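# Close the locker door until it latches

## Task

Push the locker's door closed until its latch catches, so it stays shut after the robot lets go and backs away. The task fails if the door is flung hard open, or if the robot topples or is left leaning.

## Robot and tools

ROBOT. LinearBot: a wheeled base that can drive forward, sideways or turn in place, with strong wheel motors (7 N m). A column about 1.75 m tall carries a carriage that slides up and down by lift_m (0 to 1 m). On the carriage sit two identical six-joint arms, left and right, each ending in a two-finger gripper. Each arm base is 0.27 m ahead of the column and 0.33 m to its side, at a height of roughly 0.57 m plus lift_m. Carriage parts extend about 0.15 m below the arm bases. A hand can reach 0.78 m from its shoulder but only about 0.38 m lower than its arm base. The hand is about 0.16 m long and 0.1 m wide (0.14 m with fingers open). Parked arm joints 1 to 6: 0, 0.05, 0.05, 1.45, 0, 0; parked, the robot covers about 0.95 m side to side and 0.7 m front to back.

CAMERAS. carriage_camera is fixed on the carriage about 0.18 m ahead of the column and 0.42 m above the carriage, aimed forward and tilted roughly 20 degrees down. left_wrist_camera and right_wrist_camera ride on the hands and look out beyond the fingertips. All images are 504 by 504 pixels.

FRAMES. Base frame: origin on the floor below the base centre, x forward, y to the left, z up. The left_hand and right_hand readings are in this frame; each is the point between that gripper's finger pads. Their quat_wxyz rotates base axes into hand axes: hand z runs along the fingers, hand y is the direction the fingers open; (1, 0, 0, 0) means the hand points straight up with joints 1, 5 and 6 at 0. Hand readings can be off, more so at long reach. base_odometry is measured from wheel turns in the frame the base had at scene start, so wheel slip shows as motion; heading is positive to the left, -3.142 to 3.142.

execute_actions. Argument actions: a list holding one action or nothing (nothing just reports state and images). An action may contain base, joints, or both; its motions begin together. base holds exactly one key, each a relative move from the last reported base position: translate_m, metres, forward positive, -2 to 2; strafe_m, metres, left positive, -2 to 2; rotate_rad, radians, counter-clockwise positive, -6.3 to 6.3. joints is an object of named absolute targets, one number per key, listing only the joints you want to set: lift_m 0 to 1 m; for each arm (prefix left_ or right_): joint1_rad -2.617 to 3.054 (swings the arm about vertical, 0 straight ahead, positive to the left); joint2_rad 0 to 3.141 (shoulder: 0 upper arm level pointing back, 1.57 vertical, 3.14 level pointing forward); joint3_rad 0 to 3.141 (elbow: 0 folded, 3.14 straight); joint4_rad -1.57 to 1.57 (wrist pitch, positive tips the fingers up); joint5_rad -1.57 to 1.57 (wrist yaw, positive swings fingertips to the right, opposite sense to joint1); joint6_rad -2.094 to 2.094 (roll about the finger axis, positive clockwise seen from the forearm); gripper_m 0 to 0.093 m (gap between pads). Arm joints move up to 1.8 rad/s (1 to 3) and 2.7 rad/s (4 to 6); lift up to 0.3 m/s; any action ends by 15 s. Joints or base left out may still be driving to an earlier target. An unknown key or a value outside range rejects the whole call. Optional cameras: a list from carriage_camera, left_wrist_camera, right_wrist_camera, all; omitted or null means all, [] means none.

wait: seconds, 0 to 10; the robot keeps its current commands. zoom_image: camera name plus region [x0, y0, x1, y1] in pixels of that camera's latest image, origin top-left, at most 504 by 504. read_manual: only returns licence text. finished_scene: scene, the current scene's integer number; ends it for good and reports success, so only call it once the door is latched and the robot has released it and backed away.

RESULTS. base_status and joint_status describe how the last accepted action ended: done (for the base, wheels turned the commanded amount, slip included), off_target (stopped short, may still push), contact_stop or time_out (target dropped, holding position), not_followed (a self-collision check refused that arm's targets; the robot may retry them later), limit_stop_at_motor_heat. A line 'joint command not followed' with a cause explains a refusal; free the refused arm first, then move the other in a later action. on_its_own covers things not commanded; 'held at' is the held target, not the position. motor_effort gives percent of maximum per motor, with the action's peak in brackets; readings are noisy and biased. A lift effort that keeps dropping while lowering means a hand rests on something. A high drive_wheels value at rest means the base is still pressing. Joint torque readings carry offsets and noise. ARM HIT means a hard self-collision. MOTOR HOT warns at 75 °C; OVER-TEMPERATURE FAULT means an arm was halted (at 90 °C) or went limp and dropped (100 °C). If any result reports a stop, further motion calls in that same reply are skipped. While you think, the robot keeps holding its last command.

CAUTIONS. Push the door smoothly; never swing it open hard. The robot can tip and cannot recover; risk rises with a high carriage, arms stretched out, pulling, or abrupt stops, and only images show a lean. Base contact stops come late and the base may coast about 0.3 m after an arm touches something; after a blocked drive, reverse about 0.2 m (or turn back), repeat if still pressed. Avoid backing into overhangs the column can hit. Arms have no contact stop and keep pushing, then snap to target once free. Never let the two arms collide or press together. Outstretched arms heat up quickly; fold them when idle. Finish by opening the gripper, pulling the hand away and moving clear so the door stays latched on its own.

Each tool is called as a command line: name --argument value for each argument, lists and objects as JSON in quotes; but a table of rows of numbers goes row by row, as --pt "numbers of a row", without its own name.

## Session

execute_actions --actions '[]' --cameras '["carriage_camera"]'

Scene clock: 0.00 s.
Joint torques (N m, as the arm reports them, + toward a larger angle): no reading
base_odometry: x=+0.000 y=+0.000 heading=+0.000 (m, m, rad; odometry frame)
base_status: not commanded
joint_positions: lift_m=+0.300 left_joint1_rad=+0.012 left_joint2_rad=+0.053 left_joint3_rad=+0.052 left_joint4_rad=+1.502 left_joint5_rad=+0.040 left_joint6_rad=-0.033 left_gripper_m=+0.095 right_joint1_rad=-0.020 right_joint2_rad=+0.079 right_joint3_rad=+0.024 right_joint4_rad=+1.426 right_joint5_rad=+0.022 right_joint6_rad=+0.023 right_gripper_m=+0.095
joint_status: not commanded
motor_effort: lift_m=+15 drive_wheels=+2 (%)
left_hand: x=+0.2934 y=+0.3118 z=+1.3252 quat_wxyz=(+0.999, +0.019, +0.036, -0.011) (m; base frame)
right_hand: x=+0.3280 y=-0.3232 z=+1.3147 quat_wxyz=(+0.995, +0.013, +0.099, +0.001) (m; base frame)
pictures: carriage_camera
camera_calibration (this result's frames):
carriage_camera: T_world_to_cam=[[0.0476695, -0.998415, 0.0299341, -0.0440565], [-0.299029, -0.0428582, -0.953281, 1.30029], [0.953053, 0.0364913, -0.300598, 0.224199], [0, 0, 0, 1]] pos_world=[0.177251, 0.00355999, 1.30825]
Images, in order (width x height): carriage_camera 504x504.

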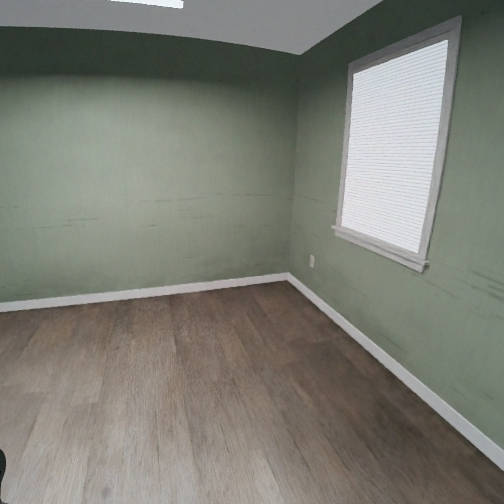

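Same layout maybe: locker on the wall left of this one.

execute_actions --actions '[{"base":{"rotate_rad":1.4}}]' --cameras '["carriage_camera"]'

Scene clock: 4.53 s.
Joint torques (N m, as the arm reports them, + toward a larger angle): left_arm=[-0.28  4.79  6.97 -0.34 -0.03  0.08] | right_arm=[-0.02  3.46  6.8   0.   -0.04  0.03]
base_odometry: x=+0.000 y=+0.000 heading=+1.400 (m, m, rad; odometry frame)
base_status: done
joint_positions: lift_m=+0.300 left_joint1_rad=+0.012 left_joint2_rad=+0.053 left_joint3_rad=+0.052 left_joint4_rad=+1.502 left_joint5_rad=+0.040 left_joint6_rad=-0.033 left_gripper_m=+0.095 right_joint1_rad=-0.020 right_joint2_rad=+0.079 right_joint3_rad=+0.024 right_joint4_rad=+1.425 right_joint5_rad=+0.022 right_joint6_rad=+0.023 right_gripper_m=+0.095
joint_status: not commanded
motor_effort: lift_m=+15(15) drive_wheels=+3(10) (%)
left_hand: x=+0.2934 y=+0.3118 z=+1.3252 quat_wxyz=(+0.999, +0.019, +0.036, -0.011) (m; base frame)
right_hand: x=+0.3283 y=-0.3232 z=+1.3146 quat_wxyz=(+0.995, +0.013, +0.100, +0.001) (m; base frame)
pictures: carriage_camera
camera_calibration (this result's frames):
carriage_camera: T_world_to_cam=[[0.0476695, -0.998415, 0.0299341, -0.0440565], [-0.299029, -0.0428582, -0.953281, 1.30029], [0.953053, 0.0364913, -0.300598, 0.224199], [0, 0, 0, 1]] pos_world=[0.177251, 0.00355999, 1.30825]
Images, in order (width x height): carriage_camera 504x504.

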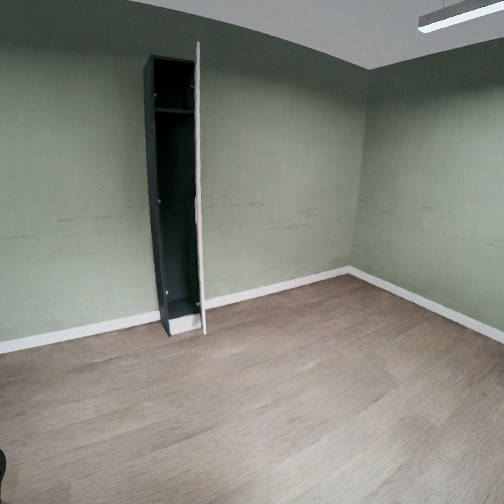

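execute_actions --actions '[{"base":{"rotate_rad":0.4}}]' --cameras '[]'

execute_actions --actions '[{"base":{"translate_m":1.0},"joints":{"lift_m":0.2}}]' --cameras '["carriage_camera"]'

Scene clock: 9.90 s.
Joint torques (N m, as the arm reports them, + toward a larger angle): left_arm=[-0.28  4.8   7.15 -0.32 -0.04  0.07] | right_arm=[ 0.07  3.47  6.9   0.03 -0.02  0.02]
base_odometry: x=+0.000 y=+0.000 heading=+1.799 (m, m, rad; odometry frame)
base_status: done
joint_positions: lift_m=+0.300 left_joint1_rad=+0.012 left_joint2_rad=+0.053 left_joint3_rad=+0.052 left_joint4_rad=+1.502 left_joint5_rad=+0.040 left_joint6_rad=-0.033 left_gripper_m=+0.095 right_joint1_rad=-0.020 right_joint2_rad=+0.079 right_joint3_rad=+0.024 right_joint4_rad=+1.425 right_joint5_rad=+0.022 right_joint6_rad=+0.023 right_gripper_m=+0.095
joint_status: not commanded
motor_effort: lift_m=+15(15) drive_wheels=+4(7) (%)
left_hand: x=+0.2934 y=+0.3118 z=+1.3252 quat_wxyz=(+0.999, +0.019, +0.036, -0.011) (m; base frame)
right_hand: x=+0.3282 y=-0.3232 z=+1.3146 quat_wxyz=(+0.995, +0.013, +0.100, +0.001) (m; base frame)
pictures: none
No camera images: the call's "cameras" was empty. Leave "cameras" out to get every camera's image.

Scene clock: 14.17 s.
Joint torques (N m, as the arm reports them, + toward a larger angle): left_arm=[-0.25  4.74  6.98 -0.33 -0.04  0.09] | right_arm=[ 0.02  3.5   6.83  0.01 -0.04  0.02]
base_odometry: x=-0.228 y=+0.974 heading=+1.800 (m, m, rad; odometry frame)
base_status: done
joint_positions: lift_m=+0.200 left_joint1_rad=+0.012 left_joint2_rad=+0.053 left_joint3_rad=+0.052 left_joint4_rad=+1.502 left_joint5_rad=+0.040 left_joint6_rad=-0.033 left_gripper_m=+0.095 right_joint1_rad=-0.020 right_joint2_rad=+0.079 right_joint3_rad=+0.024 right_joint4_rad=+1.425 right_joint5_rad=+0.022 right_joint6_rad=+0.023 right_gripper_m=+0.095
joint_status: all done
motor_effort: lift_m=+13(14) drive_wheels=-3(13) (%)
left_hand: x=+0.2934 y=+0.3118 z=+1.2259 quat_wxyz=(+0.999, +0.019, +0.036, -0.011) (m; base frame)
right_hand: x=+0.3283 y=-0.3232 z=+1.2153 quat_wxyz=(+0.995, +0.013, +0.100, +0.001) (m; base frame)
pictures: carriage_camera
camera_calibration (this result's frames):
carriage_camera: T_world_to_cam=[[0.0476695, -0.998415, 0.0299341, -0.0410844], [-0.299029, -0.0428582, -0.953281, 1.20564], [0.953053, 0.0364913, -0.300598, 0.194353], [0, 0, 0, 1]] pos_world=[0.177251, 0.00355999, 1.20897]
Images, in order (width x height): carriage_camera 504x504.

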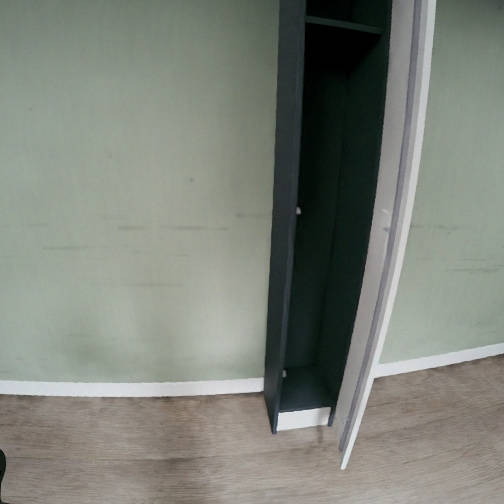

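execute_actions --actions '[{"base":{"strafe_m":-0.9}}]' --cameras '[]'

execute_actions --actions '[{"joints":{"left_joint2_rad":2.0,"left_joint3_rad":2.0,"left_joint4_rad":0,"left_joint5_rad":0,"left_gripper_m":0.0}}]' --cameras '["carriage_camera","left_wrist_camera"]'

Scene clock: 24.03 s.
Joint torques (N m, as the arm reports them, + toward a larger angle): left_arm=[-0.2   4.67  7.02 -0.31 -0.06  0.08] | right_arm=[ 0.07  3.58  6.72 -0.03 -0.04  0.02]
base_odometry: x=+0.649 y=+1.179 heading=+1.800 (m, m, rad; odometry frame)
base_status: done
joint_positions: lift_m=+0.200 left_joint1_rad=+0.012 left_joint2_rad=+0.053 left_joint3_rad=+0.052 left_joint4_rad=+1.502 left_joint5_rad=+0.040 left_joint6_rad=-0.033 left_gripper_m=+0.095 right_joint1_rad=-0.020 right_joint2_rad=+0.079 right_joint3_rad=+0.024 right_joint4_rad=+1.425 right_joint5_rad=+0.022 right_joint6_rad=+0.023 right_gripper_m=+0.095
joint_status: not commanded
motor_effort: lift_m=+13(13) drive_wheels=-2(7) (%)
left_hand: x=+0.2934 y=+0.3118 z=+1.2259 quat_wxyz=(+0.999, +0.019, +0.036, -0.011) (m; base frame)
right_hand: x=+0.3283 y=-0.3232 z=+1.2153 quat_wxyz=(+0.995, +0.013, +0.100, +0.001) (m; base frame)
pictures: none
No camera images: the call's "cameras" was empty. Leave "cameras" out to get every camera's image.

Scene clock: 26.00 s.
Joint torques (N m, as the arm reports them, + toward a larger angle): left_arm=[ -0.12 -13.95  11.05   2.49  -0.08   0.09] | right_arm=[-0.01  3.54  6.79 -0.02 -0.03  0.01]
base_odometry: x=+0.649 y=+1.179 heading=+1.800 (m, m, rad; odometry frame)
base_status: not commanded
joint_positions: lift_m=+0.200 left_joint1_rad=+0.012 left_joint2_rad=+1.989 left_joint3_rad=+1.982 left_joint4_rad=+0.018 left_joint5_rad=+0.006 left_joint6_rad=-0.033 left_gripper_m=+0.001 right_joint1_rad=-0.020 right_joint2_rad=+0.079 right_joint3_rad=+0.024 right_joint4_rad=+1.425 right_joint5_rad=+0.022 right_joint6_rad=+0.023 right_gripper_m=+0.095
joint_status: all done
motor_effort: lift_m=+13(13) drive_wheels=-1(2) (%)
left_hand: x=+0.8931 y=+0.3250 z=+1.2093 quat_wxyz=(+0.711, -0.014, +0.703, -0.010) (m; base frame)
right_hand: x=+0.3283 y=-0.3232 z=+1.2153 quat_wxyz=(+0.995, +0.013, +0.100, +0.001) (m; base frame)
pictures: carriage_camera, left_wrist_camera
camera_calibration (this result's frames):
carriage_camera: T_world_to_cam=[[0.0476695, -0.998415, 0.0299341, -0.0410845], [-0.299029, -0.0428582, -0.953281, 1.20564], [0.953053, 0.0364913, -0.300598, 0.194353], [0, 0, 0, 1]] pos_world=[0.177251, 0.00355999, 1.20897]
left_wrist_camera: T_world_to_cam=[[-0.025303, -0.99855, 0.0475162, 0.282106], [-0.56334, -0.0250232, -0.825846, 1.51962], [0.825838, -0.0476641, -0.56189, 0.0790587], [0, 0, 0, 1]] pos_world=[0.79791, 0.323491, 1.28599]
Images, in order (width x height): carriage_camera 504x504, left_wrist_camera 504x504.

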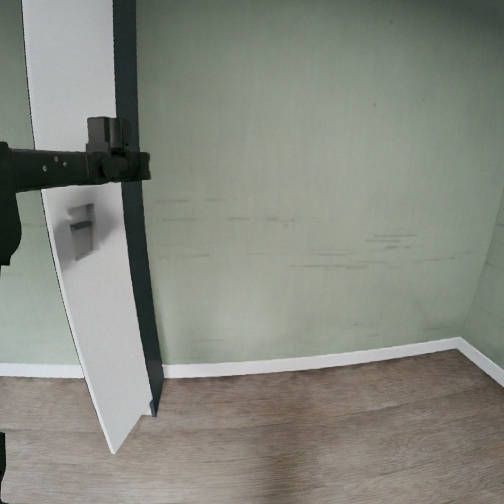

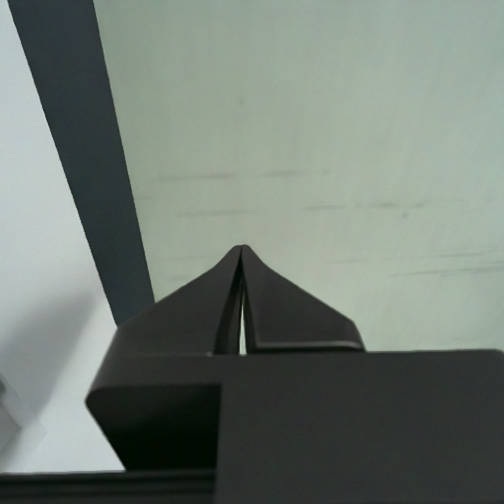

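execute_actions --actions '[{"base":{"translate_m":0.05},"joints":{"left_joint2_rad":2.0}}]' --cameras '[]'

execute_actions --actions '[{"base":{"strafe_m":0.2},"joints":{"left_joint2_rad":2.0}}]' --cameras '["carriage_camera"]'

execute_actions --actions '[{"base":{"strafe_m":0.15},"joints":{"left_joint2_rad":2.0}}]' --cameras '["carriage_camera"]'

Scene clock: 30.97 s.
Joint torques (N m, as the arm reports them, + toward a larger angle): left_arm=[ -0.24 -13.79  11.     2.47  -0.08   0.09] | right_arm=[ 0.1   3.43  6.94  0.03 -0.04  0.01]
base_odometry: x=+0.638 y=+1.227 heading=+1.800 (m, m, rad; odometry frame)
base_status: done
joint_positions: lift_m=+0.200 left_joint1_rad=+0.012 left_joint2_rad=+1.989 left_joint3_rad=+1.982 left_joint4_rad=+0.015 left_joint5_rad=+0.006 left_joint6_rad=-0.033 left_gripper_m=+0.001 right_joint1_rad=-0.020 right_joint2_rad=+0.079 right_joint3_rad=+0.024 right_joint4_rad=+1.425 right_joint5_rad=+0.022 right_joint6_rad=+0.023 right_gripper_m=+0.095
joint_status: all done
motor_effort: lift_m=+13(13) drive_wheels=-2(8) (%)
left_hand: x=+0.8931 y=+0.3250 z=+1.2088 quat_wxyz=(+0.710, -0.014, +0.704, -0.010) (m; base frame)
right_hand: x=+0.3283 y=-0.3232 z=+1.2153 quat_wxyz=(+0.995, +0.013, +0.100, +0.001) (m; base frame)
pictures: none
No camera images: the call's "cameras" was empty. Leave "cameras" out to get every camera's image.

Scene clock: 33.03 s.
Joint torques (N m, as the arm reports them, + toward a larger angle): left_arm=[  0.51 -13.59  11.1    2.49  -0.14   0.07] | right_arm=[-0.05  3.59  6.8   0.    0.    0.01]
base_odometry: x=+0.443 y=+1.182 heading=+1.800 (m, m, rad; odometry frame)
base_status: done
joint_positions: lift_m=+0.200 left_joint1_rad=+0.007 left_joint2_rad=+1.989 left_joint3_rad=+1.982 left_joint4_rad=+0.014 left_joint5_rad=+0.007 left_joint6_rad=-0.031 left_gripper_m=+0.001 right_joint1_rad=-0.020 right_joint2_rad=+0.079 right_joint3_rad=+0.024 right_joint4_rad=+1.425 right_joint5_rad=+0.021 right_joint6_rad=+0.023 right_gripper_m=+0.095
joint_status: all done
motor_effort: lift_m=+13(13) drive_wheels=-1(6) (%)
left_hand: x=+0.8931 y=+0.3218 z=+1.2086 quat_wxyz=(+0.710, -0.011, +0.704, -0.011) (m; base frame)
right_hand: x=+0.3283 y=-0.3231 z=+1.2153 quat_wxyz=(+0.995, +0.013, +0.100, +0.001) (m; base frame)
pictures: carriage_camera
camera_calibration (this result's frames):
carriage_camera: T_world_to_cam=[[0.0476695, -0.998415, 0.0299341, -0.0410845], [-0.299029, -0.0428582, -0.953281, 1.20564], [0.953053, 0.0364913, -0.300598, 0.194353], [0, 0, 0, 1]] pos_world=[0.177251, 0.00355999, 1.20897]
Images, in order (width x height): carriage_camera 504x504.

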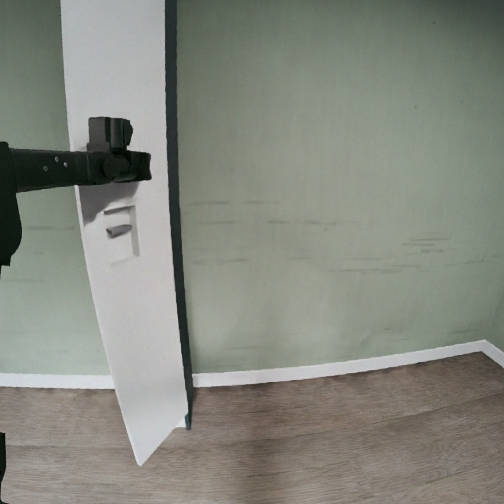

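Scene clock: 34.87 s.
Joint torques (N m, as the arm reports them, + toward a larger angle): left_arm=[  0.02 -13.89  11.08   2.51  -0.08   0.05] | right_arm=[ 0.18  3.5   6.72  0.03 -0.05 -0.01]
base_odometry: x=+0.297 y=+1.148 heading=+1.800 (m, m, rad; odometry frame)
base_status: done
joint_positions: lift_m=+0.200 left_joint1_rad=+0.008 left_joint2_rad=+1.989 left_joint3_rad=+1.982 left_joint4_rad=+0.014 left_joint5_rad=+0.007 left_joint6_rad=-0.030 left_gripper_m=+0.001 right_joint1_rad=-0.020 right_joint2_rad=+0.079 right_joint3_rad=+0.024 right_joint4_rad=+1.425 right_joint5_rad=+0.021 right_joint6_rad=+0.023 right_gripper_m=+0.095
joint_status: all done
motor_effort: lift_m=+13(13) drive_wheels=-1(11) (%)
left_hand: x=+0.8931 y=+0.3222 z=+1.2084 quat_wxyz=(+0.709, -0.011, +0.705, -0.010) (m; base frame)
right_hand: x=+0.3283 y=-0.3231 z=+1.2153 quat_wxyz=(+0.995, +0.013, +0.100, +0.001) (m; base frame)
pictures: carriage_camera
camera_calibration (this result's frames):
carriage_camera: T_world_to_cam=[[0.0476695, -0.998415, 0.0299341, -0.0410845], [-0.299029, -0.0428582, -0.953281, 1.20564], [0.953053, 0.0364913, -0.300598, 0.194353], [0, 0, 0, 1]] pos_world=[0.177251, 0.00355999, 1.20897]
Images, in order (width x height): carriage_camera 504x504.

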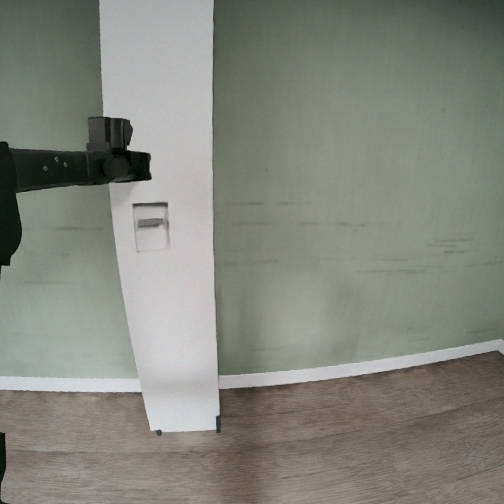

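execute_actions --actions '[{"base":{"strafe_m":0.06},"joints":{"left_joint2_rad":2.0}}]' --cameras '[]'

execute_actions --actions '[{"base":{"translate_m":0.08},"joints":{"left_joint2_rad":2.0}}]' --cameras '["carriage_camera","left_wrist_camera"]'

Scene clock: 39.77 s.
Joint torques (N m, as the arm reports them, + toward a larger angle): left_arm=[  0.06 -13.76  11.22   2.52  -0.07   0.06] | right_arm=[ 0.14  3.44  6.86 -0.02 -0.04  0.02]
base_odometry: x=+0.238 y=+1.135 heading=+1.799 (m, m, rad; odometry frame)
base_status: done
joint_positions: lift_m=+0.200 left_joint1_rad=+0.010 left_joint2_rad=+1.989 left_joint3_rad=+1.982 left_joint4_rad=+0.014 left_joint5_rad=+0.006 left_joint6_rad=-0.030 left_gripper_m=+0.001 right_joint1_rad=-0.020 right_joint2_rad=+0.079 right_joint3_rad=+0.024 right_joint4_rad=+1.425 right_joint5_rad=+0.021 right_joint6_rad=+0.023 right_gripper_m=+0.095
joint_status: all done
motor_effort: lift_m=+13(13) drive_wheels=+0(6) (%)
left_hand: x=+0.8931 y=+0.3235 z=+1.2084 quat_wxyz=(+0.709, -0.012, +0.705, -0.009) (m; base frame)
right_hand: x=+0.3283 y=-0.3231 z=+1.2153 quat_wxyz=(+0.995, +0.013, +0.100, +0.001) (m; base frame)
pictures: none
No camera images: the call's "cameras" was empty. Leave "cameras" out to get every camera's image.

Scene clock: 41.33 s.
Joint torques (N m, as the arm reports them, + toward a larger angle): left_arm=[ -0.1  -12.82  10.66   2.7    0.04   0.06] | right_arm=[ 0.02  3.54  6.86  0.03 -0.03  0.02]
base_odometry: x=+0.220 y=+1.213 heading=+1.800 (m, m, rad; odometry frame)
base_status: done
joint_positions: lift_m=+0.200 left_joint1_rad=+0.010 left_joint2_rad=+1.980 left_joint3_rad=+1.988 left_joint4_rad=-0.003 left_joint5_rad=-0.006 left_joint6_rad=-0.030 left_gripper_m=+0.001 right_joint1_rad=-0.020 right_joint2_rad=+0.079 right_joint3_rad=+0.024 right_joint4_rad=+1.424 right_joint5_rad=+0.021 right_joint6_rad=+0.023 right_gripper_m=+0.095
joint_status: all done
motor_effort: lift_m=+13(14) drive_wheels=-2(9) (%)
left_hand: x=+0.8900 y=+0.3255 z=+1.2122 quat_wxyz=(+0.709, -0.016, +0.705, -0.005) (m; base frame)
right_hand: x=+0.3286 y=-0.3231 z=+1.2152 quat_wxyz=(+0.995, +0.013, +0.101, +0.001) (m; base frame)
pictures: carriage_camera, left_wrist_camera
camera_calibration (this result's frames):
carriage_camera: T_world_to_cam=[[0.0476695, -0.998415, 0.0299341, -0.041084], [-0.299029, -0.0428582, -0.953281, 1.20562], [0.953053, 0.0364913, -0.300598, 0.194348], [0, 0, 0, 1]] pos_world=[0.177251, 0.00355999, 1.20895]
left_wrist_camera: T_world_to_cam=[[-0.0150721, -0.998901, 0.0443848, 0.277177], [-0.56845, -0.0279581, -0.822243, 1.52144], [0.82258, -0.0376234, -0.567404, 0.089576], [0, 0, 0, 1]] pos_world=[0.795355, 0.322779, 1.28951]
Images, in order (width x height): carriage_camera 504x504, left_wrist_camera 504x504.

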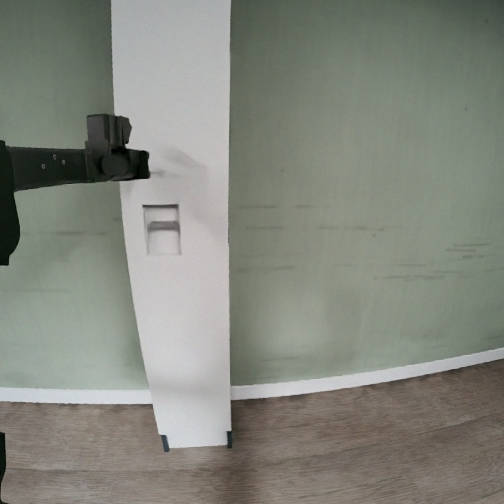

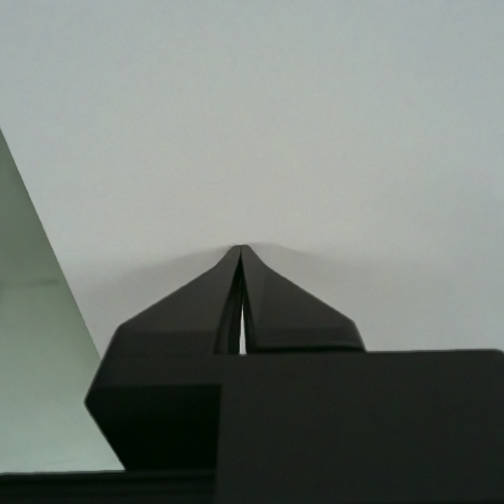

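Just touching; push a bit more.

execute_actions --actions '[{"base":{"translate_m":0.045},"joints":{"left_joint2_rad":2.0}}]' --cameras '[]'

execute_actions --actions '[{"base":{"translate_m":-0.45}}]' --cameras '[]'

execute_actions --actions '[{"base":{"strafe_m":0.65},"joints":{"left_joint2_rad":0.05,"left_joint3_rad":0.05,"left_joint4_rad":1.45}}]' --cameras '["carriage_camera"]'

zoom_image --camera "carriage_camera" --region '[250, 0, 450, 420]'

Scene clock: 45.73 s.
Joint torques (N m, as the arm reports them, + toward a larger angle): left_arm=[-0.08 -2.86 10.43  5.09 -0.03  0.05] | right_arm=[-0.02  3.34  6.85  0.01 -0.07  0.04]
base_odometry: x=+0.211 y=+1.250 heading=+1.801 (m, m, rad; odometry frame)
base_status: translate_m contact_stop (by the wheels' count: +0.038 of +0.045)
joint_positions: lift_m=+0.200 left_joint1_rad=+0.010 left_joint2_rad=+1.888 left_joint3_rad=+1.988 left_joint4_rad=-0.221 left_joint5_rad=+0.002 left_joint6_rad=-0.030 left_gripper_m=+0.001 right_joint1_rad=-0.020 right_joint2_rad=+0.079 right_joint3_rad=+0.024 right_joint4_rad=+1.425 right_joint5_rad=+0.021 right_joint6_rad=+0.023 right_gripper_m=+0.095
joint_status: left_joint2_rad off_target (ended at +1.888, target +2.000)
motor_effort: lift_m=+13(13) drive_wheels=+6(15) (%)
left_hand: x=+0.8589 y=+0.3237 z=+1.2119 quat_wxyz=(+0.663, -0.014, +0.749, -0.007) (m; base frame)
right_hand: x=+0.3284 y=-0.3231 z=+1.2153 quat_wxyz=(+0.995, +0.013, +0.100, +0.001) (m; base frame)
pictures: none
No camera images: the call's "cameras" was empty. Leave "cameras" out to get every camera's image.

not run: a stop came earlier in this reply.

not run: a stop came earlier in this reply.

Region (250, 0, 450, 420) of carriage_camera's 504x504 image, scaled by 1.200, with more detail than that image has; it fills the left 240 columns of this view, and the rest is white.

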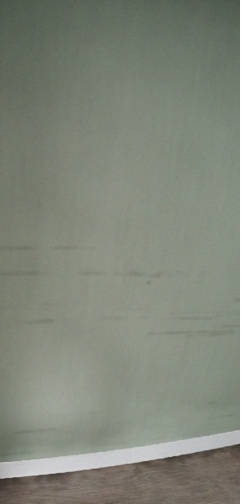

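execute_actions --actions '[{"base":{"translate_m":-0.45}}]' --cameras '[]'

execute_actions --actions '[{"base":{"strafe_m":0.65},"joints":{"left_joint2_rad":0.05,"left_joint3_rad":0.05,"left_joint4_rad":1.45}}]' --cameras '["carriage_camera"]'

zoom_image --camera "carriage_camera" --region '[250, 0, 450, 420]'

Scene clock: 51.77 s.
Joint torques (N m, as the arm reports them, + toward a larger angle): left_arm=[  0.   -13.9   10.74   2.65  -0.02   0.05] | right_arm=[ 0.02  3.48  6.84 -0.04 -0.03  0.02]
base_odometry: x=+0.314 y=+0.811 heading=+1.801 (m, m, rad; odometry frame)
base_status: done
joint_positions: lift_m=+0.200 left_joint1_rad=+0.010 left_joint2_rad=+1.991 left_joint3_rad=+1.988 left_joint4_rad=+0.004 left_joint5_rad=+0.001 left_joint6_rad=-0.030 left_gripper_m=+0.001 right_joint1_rad=-0.020 right_joint2_rad=+0.079 right_joint3_rad=+0.024 right_joint4_rad=+1.426 right_joint5_rad=+0.021 right_joint6_rad=+0.023 right_gripper_m=+0.095
joint_status: not commanded
on_its_own: left_joint2_rad moved +0.102 to your old target +2.000
motor_effort: lift_m=+13(13) drive_wheels=+0(15) (%)
left_hand: x=+0.8932 y=+0.3243 z=+1.2076 quat_wxyz=(+0.707, -0.014, +0.707, -0.007) (m; base frame)
right_hand: x=+0.3280 y=-0.3231 z=+1.2154 quat_wxyz=(+0.995, +0.013, +0.099, +0.001) (m; base frame)
pictures: none
No camera images: the call's "cameras" was empty. Leave "cameras" out to get every camera's image.

Scene clock: 55.27 s.
Joint torques (N m, as the arm reports them, + toward a larger angle): left_arm=[ 0.08  3.08  4.96 -0.3   0.01  0.05] | right_arm=[ 0.16  3.48  6.7   0.01 -0.04 -0.04]
base_odometry: x=-0.319 y=+0.663 heading=+1.802 (m, m, rad; odometry frame)
base_status: done
joint_positions: lift_m=+0.200 left_joint1_rad=+0.010 left_joint2_rad=+0.067 left_joint3_rad=+0.073 left_joint4_rad=+1.454 left_joint5_rad=+0.001 left_joint6_rad=-0.030 left_gripper_m=+0.001 right_joint1_rad=-0.020 right_joint2_rad=+0.079 right_joint3_rad=+0.024 right_joint4_rad=+1.426 right_joint5_rad=+0.021 right_joint6_rad=+0.023 right_gripper_m=+0.095
joint_status: all done
motor_effort: lift_m=+13(13) drive_wheels=-2(10) (%)
left_hand: x=+0.3032 y=+0.3186 z=+1.2305 quat_wxyz=(+0.998, -0.001, +0.056, -0.010) (m; base frame)
right_hand: x=+0.3280 y=-0.3231 z=+1.2154 quat_wxyz=(+0.995, +0.013, +0.099, +0.001) (m; base frame)
pictures: carriage_camera
camera_calibration (this result's frames):
carriage_camera: T_world_to_cam=[[0.0476695, -0.998415, 0.0299341, -0.041084], [-0.299029, -0.0428582, -0.953281, 1.20562], [0.953053, 0.0364913, -0.300598, 0.194348], [0, 0, 0, 1]] pos_world=[0.177251, 0.00355999, 1.20895]
Images, in order (width x height): carriage_camera 504x504.

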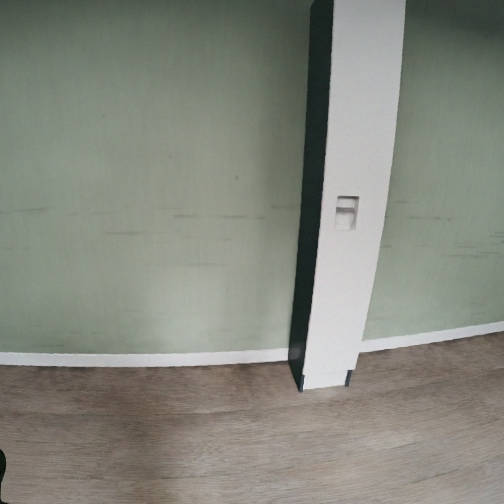

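Region (250, 0, 450, 420) of carriage_camera's 504x504 image, scaled by 1.200, with more detail than that image has; it fills the left 240 columns of this view, and the rest is white.

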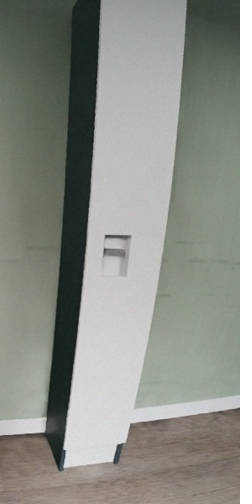

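Flush, same push as before.

finished_scene --scene 2

The scene is finished: the task was done.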